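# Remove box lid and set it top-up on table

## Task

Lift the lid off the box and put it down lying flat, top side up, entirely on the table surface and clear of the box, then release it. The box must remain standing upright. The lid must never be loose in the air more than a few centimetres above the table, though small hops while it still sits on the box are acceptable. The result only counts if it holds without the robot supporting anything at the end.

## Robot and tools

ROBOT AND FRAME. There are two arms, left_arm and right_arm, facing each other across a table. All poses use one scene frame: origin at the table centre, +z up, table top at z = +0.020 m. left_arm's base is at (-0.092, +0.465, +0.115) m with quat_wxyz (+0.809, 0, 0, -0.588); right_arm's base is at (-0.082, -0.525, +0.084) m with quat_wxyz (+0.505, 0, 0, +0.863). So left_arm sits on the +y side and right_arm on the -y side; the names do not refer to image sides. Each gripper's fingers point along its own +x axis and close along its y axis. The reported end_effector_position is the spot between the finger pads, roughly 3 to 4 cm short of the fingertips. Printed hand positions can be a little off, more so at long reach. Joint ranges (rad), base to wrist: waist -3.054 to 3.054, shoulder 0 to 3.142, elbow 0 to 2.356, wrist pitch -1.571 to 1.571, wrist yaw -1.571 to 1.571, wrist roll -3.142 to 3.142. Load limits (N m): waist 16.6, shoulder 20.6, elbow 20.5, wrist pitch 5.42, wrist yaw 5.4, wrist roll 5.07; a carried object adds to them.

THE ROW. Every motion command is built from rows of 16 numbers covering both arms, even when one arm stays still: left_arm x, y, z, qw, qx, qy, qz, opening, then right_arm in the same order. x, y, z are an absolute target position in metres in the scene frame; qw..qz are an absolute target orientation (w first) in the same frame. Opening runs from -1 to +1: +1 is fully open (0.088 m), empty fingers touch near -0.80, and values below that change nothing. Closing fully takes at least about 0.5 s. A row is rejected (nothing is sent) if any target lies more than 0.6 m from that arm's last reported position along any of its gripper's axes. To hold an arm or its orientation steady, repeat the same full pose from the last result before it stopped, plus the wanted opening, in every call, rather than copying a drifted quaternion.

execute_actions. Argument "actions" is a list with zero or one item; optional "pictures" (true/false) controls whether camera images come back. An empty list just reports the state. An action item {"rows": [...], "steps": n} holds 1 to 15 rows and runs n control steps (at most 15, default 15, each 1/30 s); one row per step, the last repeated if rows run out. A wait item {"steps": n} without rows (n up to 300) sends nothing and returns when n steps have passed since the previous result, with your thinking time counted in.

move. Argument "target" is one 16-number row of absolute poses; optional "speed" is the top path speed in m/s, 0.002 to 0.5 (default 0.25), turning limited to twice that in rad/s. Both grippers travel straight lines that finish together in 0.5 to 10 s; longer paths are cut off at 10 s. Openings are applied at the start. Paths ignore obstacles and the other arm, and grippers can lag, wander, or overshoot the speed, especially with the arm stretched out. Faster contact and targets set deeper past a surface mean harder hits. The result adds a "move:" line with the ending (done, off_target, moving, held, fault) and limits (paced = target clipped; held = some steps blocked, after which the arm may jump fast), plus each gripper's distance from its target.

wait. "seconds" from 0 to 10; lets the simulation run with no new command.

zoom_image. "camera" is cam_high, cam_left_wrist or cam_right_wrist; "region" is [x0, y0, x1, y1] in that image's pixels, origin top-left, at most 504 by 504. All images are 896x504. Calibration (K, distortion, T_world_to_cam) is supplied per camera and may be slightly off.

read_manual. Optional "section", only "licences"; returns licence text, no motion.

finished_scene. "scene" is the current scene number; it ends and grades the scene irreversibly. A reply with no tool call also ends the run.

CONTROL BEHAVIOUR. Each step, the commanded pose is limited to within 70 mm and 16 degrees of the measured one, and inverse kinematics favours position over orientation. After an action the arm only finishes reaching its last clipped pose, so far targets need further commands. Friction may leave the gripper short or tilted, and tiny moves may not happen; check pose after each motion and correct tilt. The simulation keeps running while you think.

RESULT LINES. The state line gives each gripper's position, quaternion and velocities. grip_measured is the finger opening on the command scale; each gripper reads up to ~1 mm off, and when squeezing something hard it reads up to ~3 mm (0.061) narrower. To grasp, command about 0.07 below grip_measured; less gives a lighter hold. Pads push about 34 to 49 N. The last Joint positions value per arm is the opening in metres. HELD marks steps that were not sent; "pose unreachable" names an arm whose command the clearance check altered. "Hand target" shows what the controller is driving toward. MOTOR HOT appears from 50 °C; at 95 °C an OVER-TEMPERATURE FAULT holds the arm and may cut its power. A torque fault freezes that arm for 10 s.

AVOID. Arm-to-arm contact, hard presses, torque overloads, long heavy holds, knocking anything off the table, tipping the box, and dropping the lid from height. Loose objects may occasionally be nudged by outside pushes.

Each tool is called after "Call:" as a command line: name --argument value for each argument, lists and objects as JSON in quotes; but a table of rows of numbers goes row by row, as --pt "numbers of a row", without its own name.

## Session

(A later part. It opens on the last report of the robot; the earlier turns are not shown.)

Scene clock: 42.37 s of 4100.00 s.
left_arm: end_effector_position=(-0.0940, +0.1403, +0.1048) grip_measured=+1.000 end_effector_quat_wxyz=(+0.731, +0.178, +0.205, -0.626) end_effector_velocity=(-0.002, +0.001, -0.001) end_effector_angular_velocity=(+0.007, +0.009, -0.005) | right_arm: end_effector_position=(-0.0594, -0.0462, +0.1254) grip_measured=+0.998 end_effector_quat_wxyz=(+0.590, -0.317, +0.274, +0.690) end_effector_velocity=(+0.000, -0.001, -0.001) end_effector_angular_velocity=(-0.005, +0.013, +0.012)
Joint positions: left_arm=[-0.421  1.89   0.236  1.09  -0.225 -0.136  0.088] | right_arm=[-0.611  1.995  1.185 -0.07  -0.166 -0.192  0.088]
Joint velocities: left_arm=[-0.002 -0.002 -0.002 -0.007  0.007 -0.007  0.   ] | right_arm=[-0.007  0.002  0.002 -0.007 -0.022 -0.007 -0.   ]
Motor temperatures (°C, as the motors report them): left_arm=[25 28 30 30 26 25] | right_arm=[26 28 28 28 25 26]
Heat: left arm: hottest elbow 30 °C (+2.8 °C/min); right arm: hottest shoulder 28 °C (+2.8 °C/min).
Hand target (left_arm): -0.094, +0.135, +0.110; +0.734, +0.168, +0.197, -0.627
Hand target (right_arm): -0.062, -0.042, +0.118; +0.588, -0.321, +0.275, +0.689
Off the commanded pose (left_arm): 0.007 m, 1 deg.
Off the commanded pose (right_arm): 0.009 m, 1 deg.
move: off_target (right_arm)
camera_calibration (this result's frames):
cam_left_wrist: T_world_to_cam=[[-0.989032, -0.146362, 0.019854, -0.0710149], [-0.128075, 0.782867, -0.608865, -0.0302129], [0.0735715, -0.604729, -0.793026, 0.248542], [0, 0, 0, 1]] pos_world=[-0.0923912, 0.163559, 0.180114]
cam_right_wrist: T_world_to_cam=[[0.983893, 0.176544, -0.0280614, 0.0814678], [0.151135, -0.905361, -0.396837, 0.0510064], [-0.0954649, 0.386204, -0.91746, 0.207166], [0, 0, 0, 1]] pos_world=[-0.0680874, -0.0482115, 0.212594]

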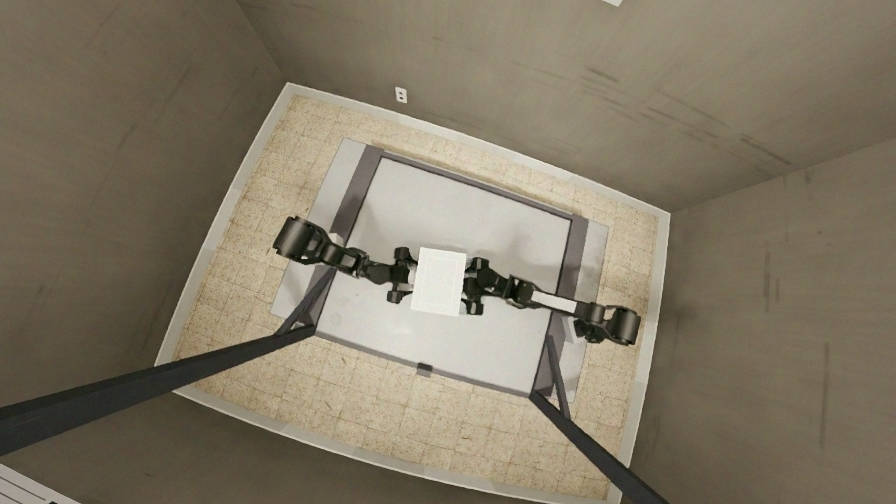

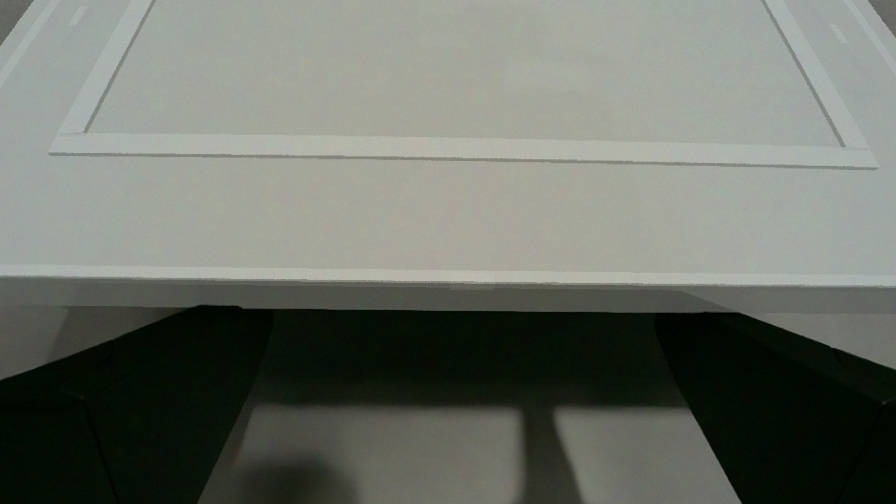

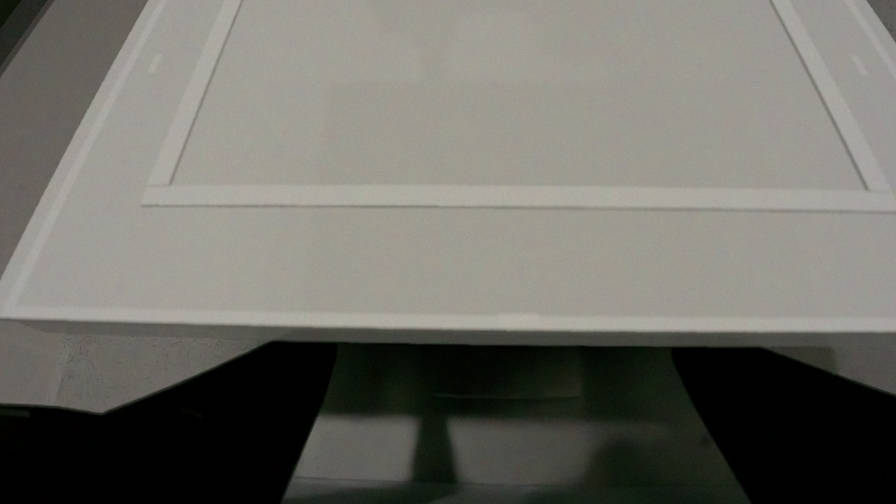

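Both under. Lift while closing in slightly.

Call:
move --target '[-0.093,0.13,0.15,0.734,0.168,0.197,-0.627,1,-0.061,-0.04,0.16,0.588,-0.321,0.275,0.689,1]' --speed 0.02

Scene clock: 45.30 s of 4100.00 s.
left_arm: end_effector_position=(-0.0936, +0.1382, +0.1393) grip_measured=+1.000 end_effector_quat_wxyz=(+0.731, +0.181, +0.207, -0.624) end_effector_velocity=(+0.000, +0.000, +0.002) end_effector_angular_velocity=(+0.006, +0.001, +0.008) | right_arm: end_effector_position=(-0.0593, -0.0481, +0.1417) grip_measured=+0.998 end_effector_quat_wxyz=(+0.581, -0.332, +0.294, +0.682) end_effector_velocity=(-0.005, -0.002, +0.001) end_effector_angular_velocity=(-0.011, +0.023, +0.010)
Joint positions: left_arm=[-0.419  1.623  0.27   0.78  -0.224 -0.136  0.088] | right_arm=[-0.61   1.975  1.264 -0.226 -0.163 -0.192  0.088]
Joint velocities: left_arm=[-0.002 -0.022  0.007 -0.037 -0.007 -0.007  0.   ] | right_arm=[ 0.002 -0.002  0.007 -0.022 -0.022  0.007 -0.   ]
Motor temperatures (°C, as the motors report them): left_arm=[25 28 30 30 26 24] | right_arm=[26 29 29 28 25 26]
Heat: left arm: hottest elbow 30 °C (+2.6 °C/min); right arm: hottest shoulder 29 °C (+4.0 °C/min).
Hand target (left_arm): -0.093, +0.130, +0.150; +0.734, +0.168, +0.197, -0.627
Hand target (right_arm): -0.061, -0.040, +0.160; +0.588, -0.321, +0.275, +0.689
Off the commanded pose (left_arm): 0.013 m, 2 deg.
Off the commanded pose (right_arm): 0.020 m, 3 deg.
move: off_target (left_arm, right_arm)
camera_calibration (this result's frames):
cam_left_wrist: T_world_to_cam=[[-0.988842, -0.147826, 0.0184321, -0.0712346], [-0.128968, 0.787561, -0.60259, -0.00914556], [0.0745618, -0.598243, -0.797838, 0.274482], [0, 0, 0, 1]] pos_world=[-0.0920851, 0.160879, 0.214794]
cam_right_wrist: T_world_to_cam=[[0.984043, 0.173123, -0.0410882, 0.0838838], [0.148574, -0.926535, -0.345628, 0.0472425], [-0.0979057, 0.334008, -0.937472, 0.223011], [0, 0, 0, 1]] pos_world=[-0.0677302, -0.045238, 0.228842]

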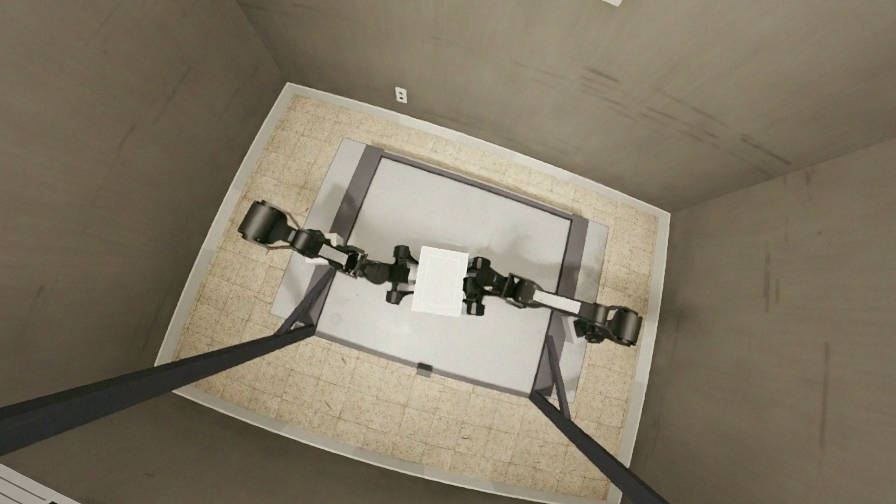

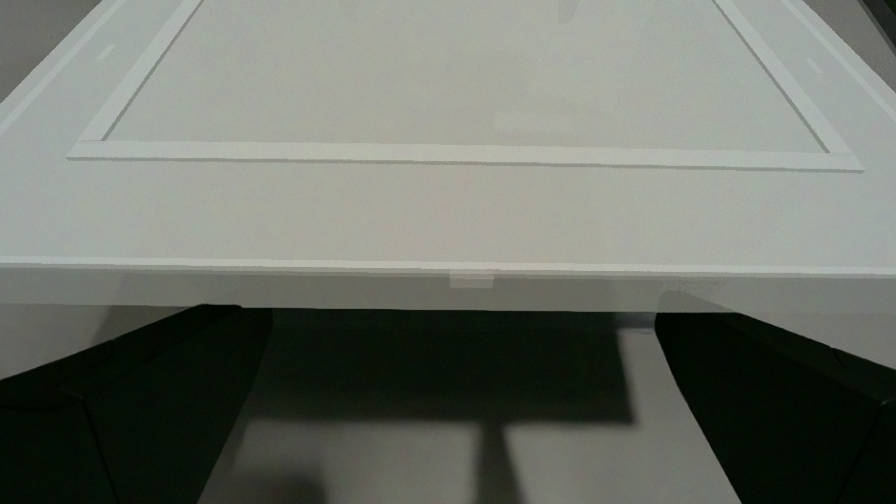

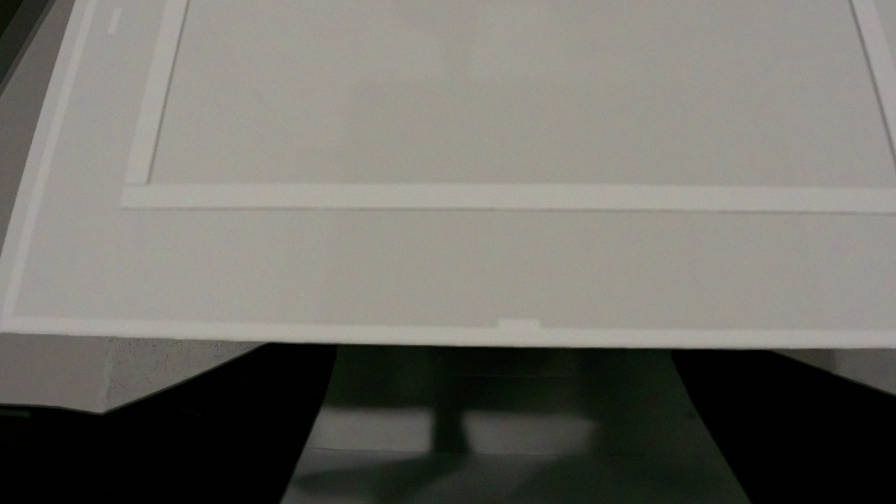

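Squeezing; continue up, flattening the right to 40°.

Call:
move --target '[-0.093,0.133,0.175,0.734,0.168,0.197,-0.627,1,-0.06,-0.045,0.185,0.61,-0.26,0.222,0.714,1]' --speed 0.03

Scene clock: 49.70 s of 4100.00 s.
left_arm: end_effector_position=(-0.0932, +0.1413, +0.1629) grip_measured=+1.000 end_effector_quat_wxyz=(+0.731, +0.182, +0.208, -0.624) end_effector_velocity=(+0.000, -0.000, +0.002) end_effector_angular_velocity=(-0.004, +0.002, +0.008) | right_arm: end_effector_position=(-0.0584, -0.0470, +0.1743) grip_measured=+0.998 end_effector_quat_wxyz=(+0.608, -0.271, +0.233, +0.709) end_effector_velocity=(-0.002, -0.001, +0.002) end_effector_angular_velocity=(+0.007, +0.010, +0.003)
Joint positions: left_arm=[-0.419  1.456  0.296  0.583 -0.224 -0.136  0.088] | right_arm=[-0.622  1.869  1.136 -0.016 -0.195 -0.179  0.088]
Joint velocities: left_arm=[-0.002 -0.007  0.002 -0.007 -0.007 -0.007  0.   ] | right_arm=[ 0.002 -0.007 -0.007  0.007 -0.007  0.007 -0.   ]
Motor temperatures (°C, as the motors report them): left_arm=[25 28 30 30 26 24] | right_arm=[26 30 29 28 25 26]
Heat: left arm: hottest elbow 30 °C (+2.4 °C/min); right arm: hottest shoulder 30 °C (+4.8 °C/min).
Hand target (left_arm): -0.093, +0.133, +0.175; +0.734, +0.168, +0.197, -0.627
Hand target (right_arm): -0.060, -0.045, +0.185; +0.610, -0.261, +0.222, +0.715
Off the commanded pose (left_arm): 0.015 m, 2 deg.
Off the commanded pose (right_arm): 0.011 m, 2 deg.
move: off_target (left_arm, right_arm)
camera_calibration (this result's frames):
cam_left_wrist: T_world_to_cam=[[-0.988792, -0.148271, 0.0174723, -0.0705477], [-0.129027, 0.789792, -0.59965, 0.00191051], [0.0751111, -0.595184, -0.800072, 0.295082], [0, 0, 0, 1]] pos_world=[-0.0916744, 0.163659, 0.238465]
cam_right_wrist: T_world_to_cam=[[0.983677, 0.178796, -0.0203061, 0.0807579], [0.142963, -0.845047, -0.515226, 0.0925099], [-0.10928, 0.503912, -0.856814, 0.246522], [0, 0, 0, 1]] pos_world=[-0.0657252, -0.0604893, 0.260527]

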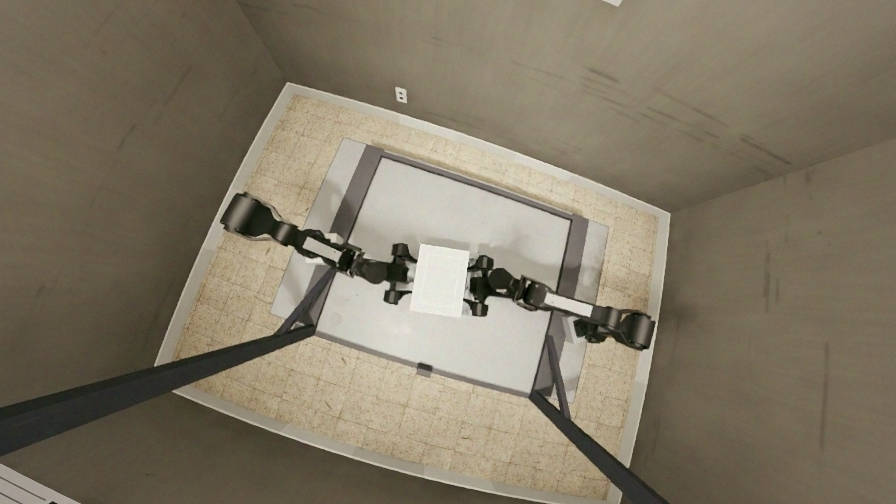

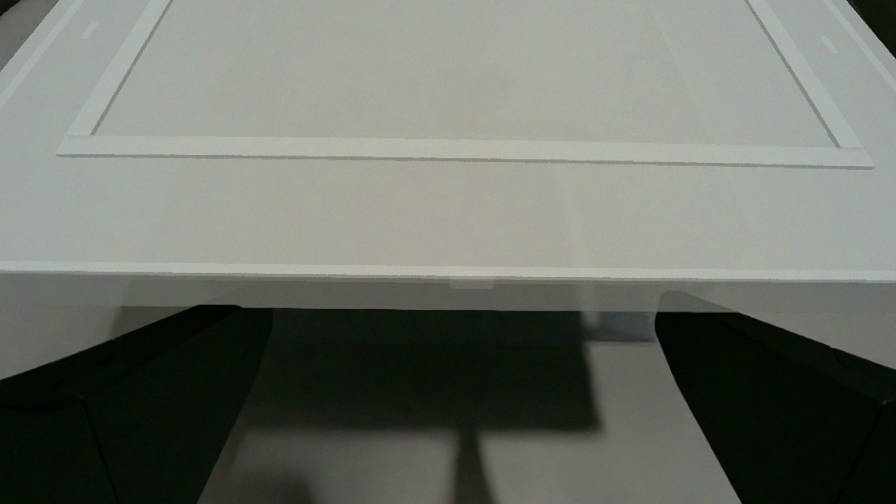

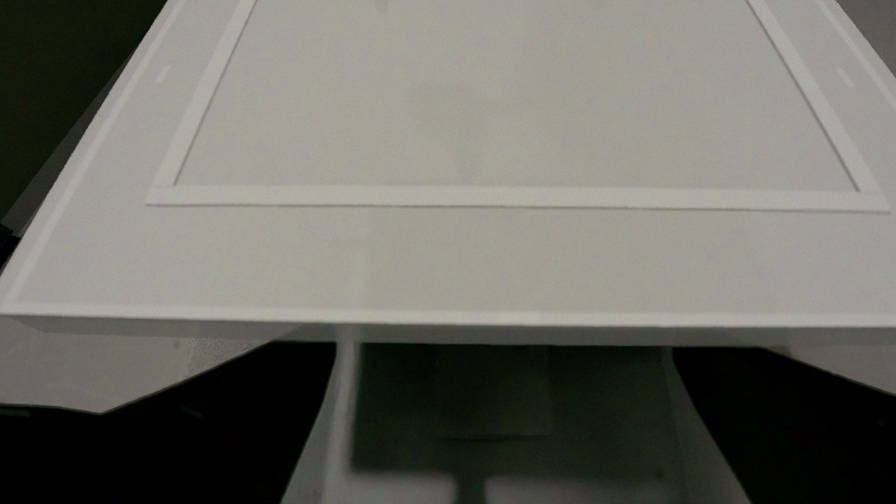

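Call:
move --target '[0.157,0.095,0.17,0.734,0.168,0.197,-0.627,1,0.191,-0.087,0.18,0.61,-0.26,0.222,0.714,1]' --speed 0.06

Scene clock: 55.10 s of 4100.00 s.
left_arm: end_effector_position=(+0.1533, +0.0982, +0.1655) grip_measured=+1.000 end_effector_quat_wxyz=(+0.735, +0.167, +0.207, -0.623) end_effector_velocity=(-0.003, +0.003, -0.010) end_effector_angular_velocity=(+0.029, +0.028, +0.007) | right_arm: end_effector_position=(+0.1912, -0.0931, +0.1770) grip_measured=+0.998 end_effector_quat_wxyz=(+0.614, -0.259, +0.229, +0.710) end_effector_velocity=(+0.000, -0.001, +0.002) end_effector_angular_velocity=(+0.004, +0.016, +0.010)
Joint positions: left_arm=[0.441 1.893 0.823 0.445 0.5   0.319 0.088] | right_arm=[-1.25   2.102  1.512 -0.345 -0.631 -0.664  0.088]
Joint velocities: left_arm=[-0.002  0.012 -0.002 -0.022 -0.007 -0.007  0.   ] | right_arm=[-0.007  0.002  0.012 -0.022 -0.022 -0.007 -0.   ]
Motor temperatures (°C, as the motors report them): left_arm=[25 28 31 31 26 25] | right_arm=[26 31 29 29 25 26]
Heat: left arm: hottest elbow 31 °C (+3.3 °C/min); right arm: hottest shoulder 31 °C (+5.4 °C/min).
Hand target (left_arm): +0.155, +0.093, +0.169; +0.734, +0.168, +0.199, -0.627
Hand target (right_arm): +0.191, -0.088, +0.180; +0.611, -0.258, +0.221, +0.715
Off the commanded pose (left_arm): 0.007 m, 1 deg.
Off the commanded pose (right_arm): 0.007 m, 1 deg.
move: done
camera_calibration (this result's frames):
cam_left_wrist: T_world_to_cam=[[-0.986533, -0.159606, 0.0357699, 0.164475], [-0.147496, 0.773554, -0.616327, 0.076448], [0.0706994, -0.613303, -0.786677, 0.253287], [0, 0, 0, 1]] pos_world=[0.155628, 0.122456, 0.240489]
cam_right_wrist: T_world_to_cam=[[0.985241, 0.168996, -0.0272245, -0.156387], [0.128276, -0.834237, -0.536278, 0.0267744], [-0.113341, 0.52487, -0.843602, 0.299792], [0, 0, 0, 1]] pos_world=[0.184623, -0.108587, 0.263006]

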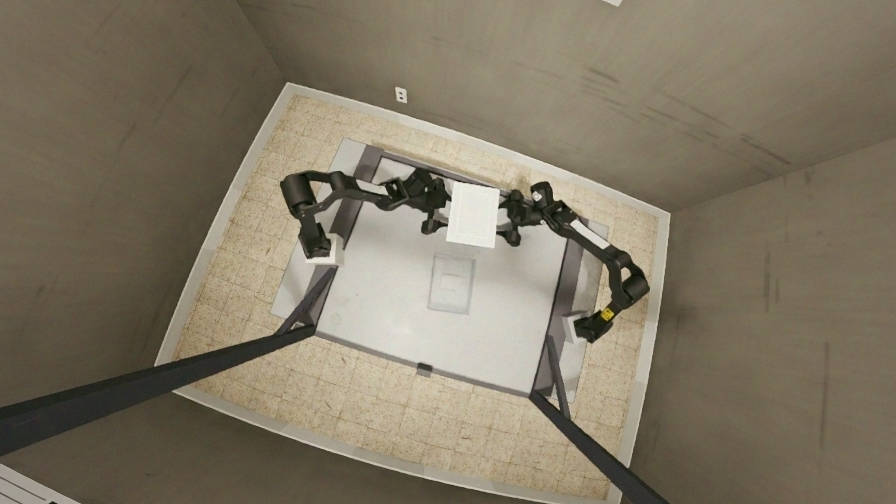

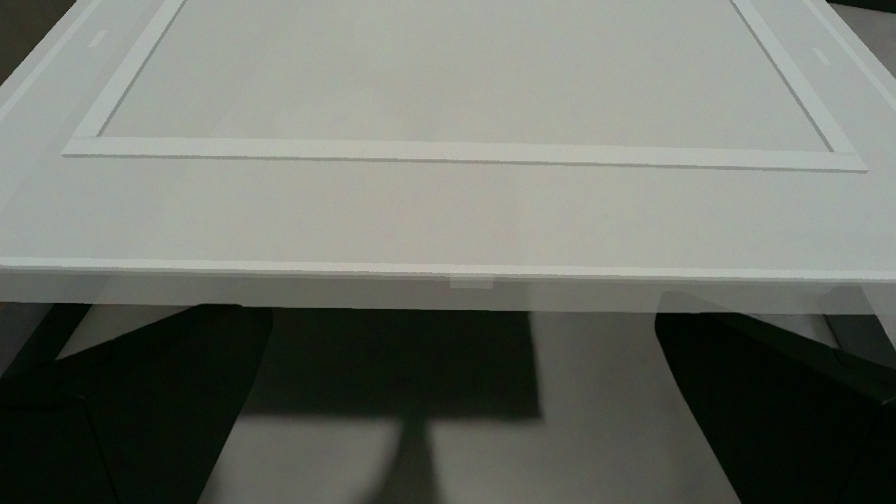

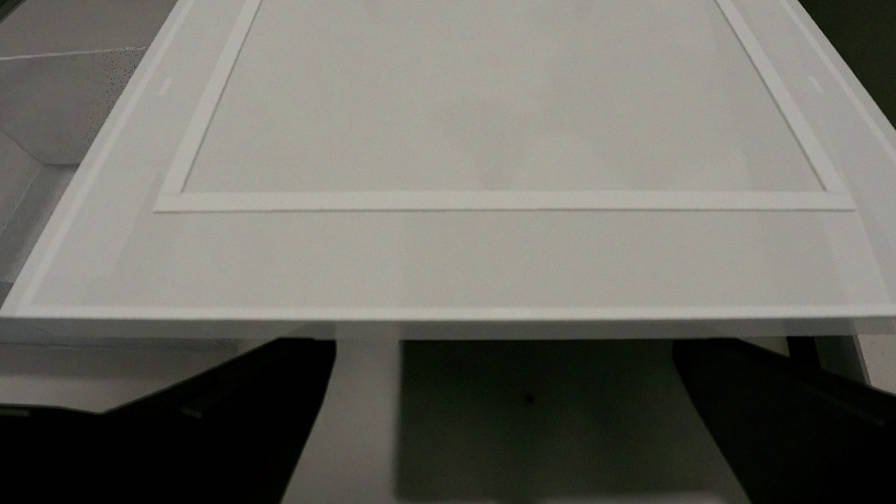

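Call:
move --target '[0.157,0.092,0.046,0.734,0.168,0.197,-0.627,1,0.191,-0.087,0.054,0.61,-0.26,0.222,0.714,1]' --speed 0.05

Call:
move --target '[0.149,0.145,0.046,0.734,0.168,0.197,-0.627,1,0.197,-0.13,0.052,0.61,-0.26,0.222,0.714,1]' --speed 0.03

Scene clock: 58.47 s of 4100.00 s.
left_arm: end_effector_position=(+0.1555, +0.0977, +0.0493) grip_measured=+1.000 end_effector_quat_wxyz=(+0.736, +0.167, +0.201, -0.624) end_effector_velocity=(-0.004, +0.002, -0.006) end_effector_angular_velocity=(-0.001, +0.024, -0.012) | right_arm: end_effector_position=(+0.1943, -0.0910, +0.0594) grip_measured=+0.998 end_effector_quat_wxyz=(+0.614, -0.261, +0.223, +0.711) end_effector_velocity=(-0.001, -0.001, -0.002) end_effector_angular_velocity=(+0.003, +0.000, +0.007)
Joint positions: left_arm=[0.445 2.346 0.816 0.915 0.506 0.325 0.088] | right_arm=[-1.252  2.341  1.38   0.034 -0.633 -0.672  0.088]
Joint velocities: left_arm=[ 0.002  0.017 -0.002  0.007  0.022 -0.007  0.   ] | right_arm=[-0.002  0.002 -0.007  0.007 -0.007 -0.007  0.   ]
Motor temperatures (°C, as the motors report them): left_arm=[25 29 31 31 26 25] | right_arm=[26 31 30 29 25 26]
Heat: left arm: hottest elbow 31 °C (+3.1 °C/min); right arm: hottest shoulder 31 °C (+5.1 °C/min).
Hand target (left_arm): +0.156, +0.093, +0.047; +0.734, +0.168, +0.197, -0.627
Hand target (right_arm): +0.190, -0.088, +0.054; +0.610, -0.260, +0.222, +0.714
Off the commanded pose (left_arm): 0.007 m, 1 deg.
Off the commanded pose (right_arm): 0.008 m, 1 deg.
move: done
camera_calibration (this result's frames):
cam_left_wrist: T_world_to_cam=[[-0.9873, -0.156375, 0.0280179, 0.170929], [-0.139452, 0.768583, -0.624366, 0.00520399], [0.0761012, -0.620344, -0.780629, 0.160917], [0, 0, 0, 1]] pos_world=[0.157238, 0.122553, 0.124077]
cam_right_wrist: T_world_to_cam=[[0.98475, 0.173104, -0.0174068, -0.163162], [0.136342, -0.830002, -0.540839, -0.0358005], [-0.108069, 0.530218, -0.840946, 0.199152], [0, 0, 0, 1]] pos_world=[0.187077, -0.107065, 0.145274]

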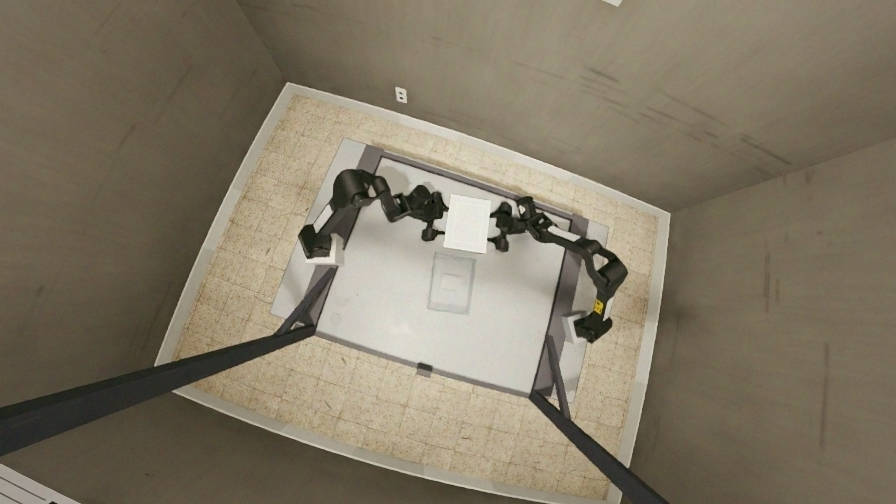

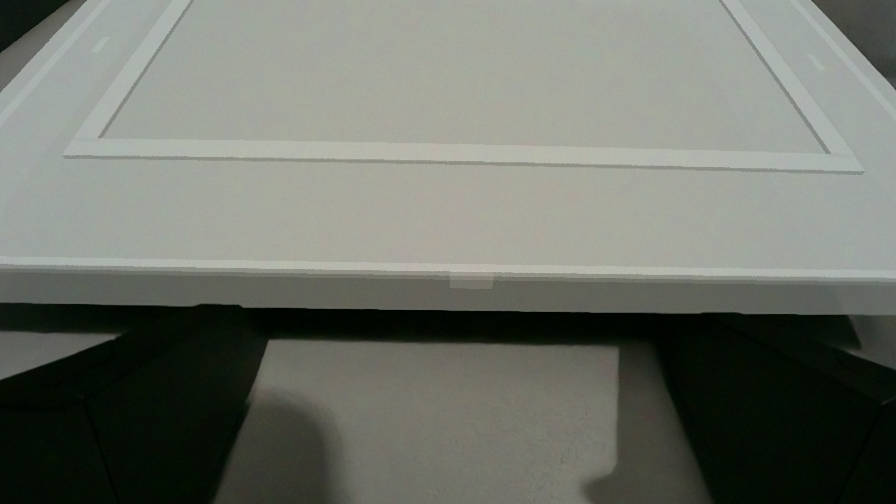

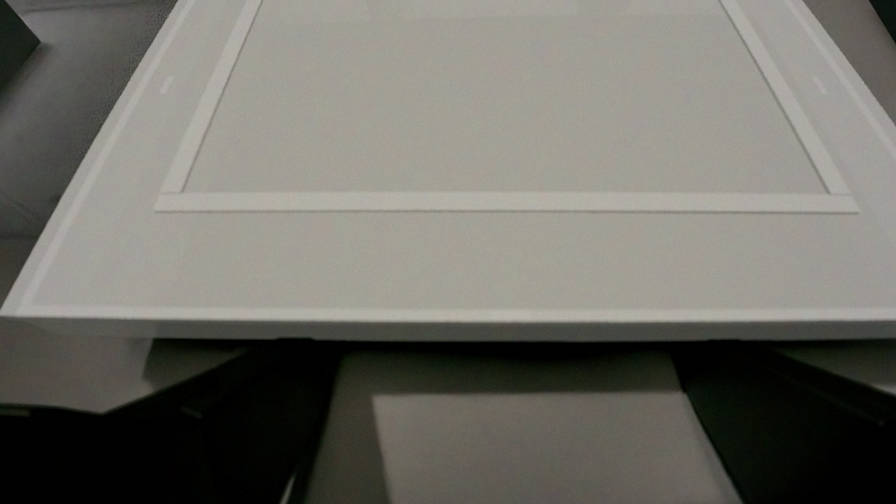

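Scene clock: 60.37 s of 4100.00 s.
left_arm: end_effector_position=(+0.1500, +0.1412, +0.0468) grip_measured=+1.000 end_effector_quat_wxyz=(+0.734, +0.167, +0.194, -0.629) end_effector_velocity=(+0.001, +0.004, -0.001) end_effector_angular_velocity=(+0.012, -0.013, +0.016) | right_arm: end_effector_position=(+0.1964, -0.1241, +0.0551) grip_measured=+0.998 end_effector_quat_wxyz=(+0.610, -0.260, +0.215, +0.717) end_effector_velocity=(+0.002, -0.005, +0.001) end_effector_angular_velocity=(+0.000, +0.004, -0.003)
Joint positions: left_arm=[0.538 2.324 0.676 1.009 0.591 0.394 0.088] | right_arm=[-1.315  2.298  1.27   0.065 -0.686 -0.75   0.088]
Joint velocities: left_arm=[ 0.002 -0.002 -0.012  0.007 -0.022  0.007  0.   ] | right_arm=[-0.012 -0.007 -0.007 -0.007 -0.007 -0.007 -0.   ]
Motor temperatures (°C, as the motors report them): left_arm=[25 29 31 31 26 25] | right_arm=[26 32 29 29 25 26]
Heat: left arm: hottest elbow 31 °C (+2.0 °C/min); right arm: hottest shoulder 32 °C (+6.1 °C/min).
Hand target (left_arm): +0.149, +0.145, +0.046; +0.734, +0.168, +0.197, -0.627
Hand target (right_arm): +0.197, -0.130, +0.052; +0.611, -0.260, +0.222, +0.714
Off the commanded pose (left_arm): 0.004 m, 0 deg.
Off the commanded pose (right_arm): 0.007 m, 1 deg.
move: done
camera_calibration (this result's frames):
cam_left_wrist: T_world_to_cam=[[-0.989115, -0.145332, 0.0230328, 0.171317], [-0.12698, 0.763945, -0.632664, -0.031443], [0.0743504, -0.628702, -0.774083, 0.187499], [0, 0, 0, 1]] pos_world=[0.151519, 0.166799, 0.121301]
cam_right_wrist: T_world_to_cam=[[0.98151, 0.191108, -0.0107771, -0.157035], [0.15364, -0.820158, -0.551123, -0.0675464], [-0.114163, 0.539277, -0.834355, 0.215238], [0, 0, 0, 1]] pos_world=[0.189081, -0.141461, 0.140666]

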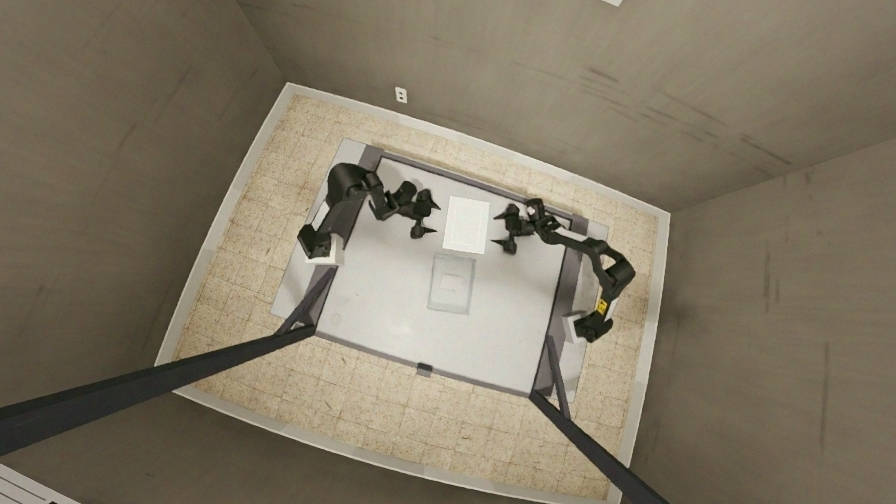

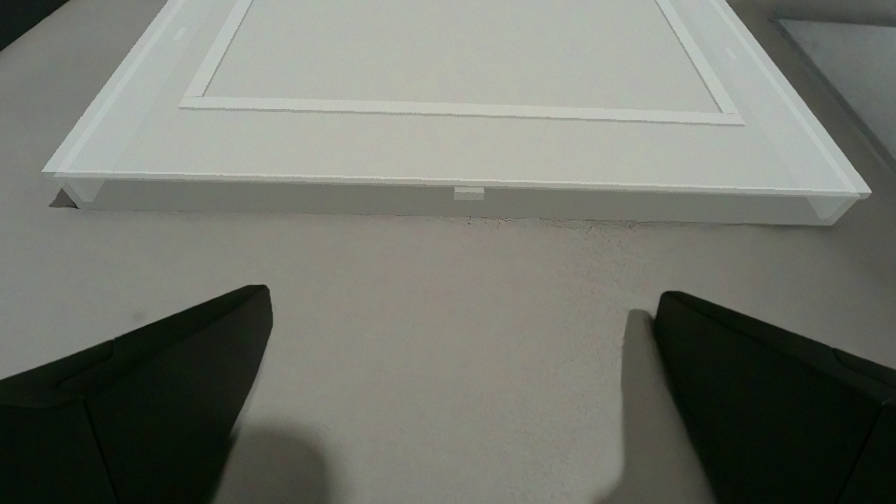

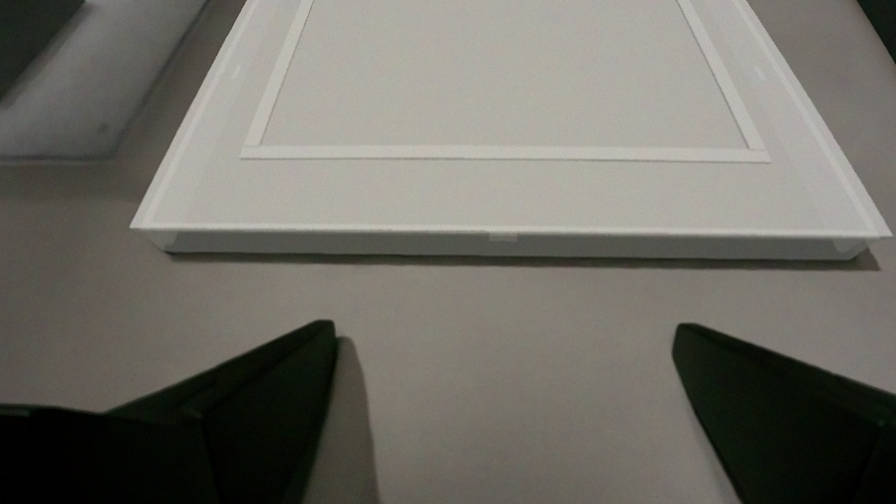

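Call:
finished_scene --scene 2

The scene is finished: the task was done.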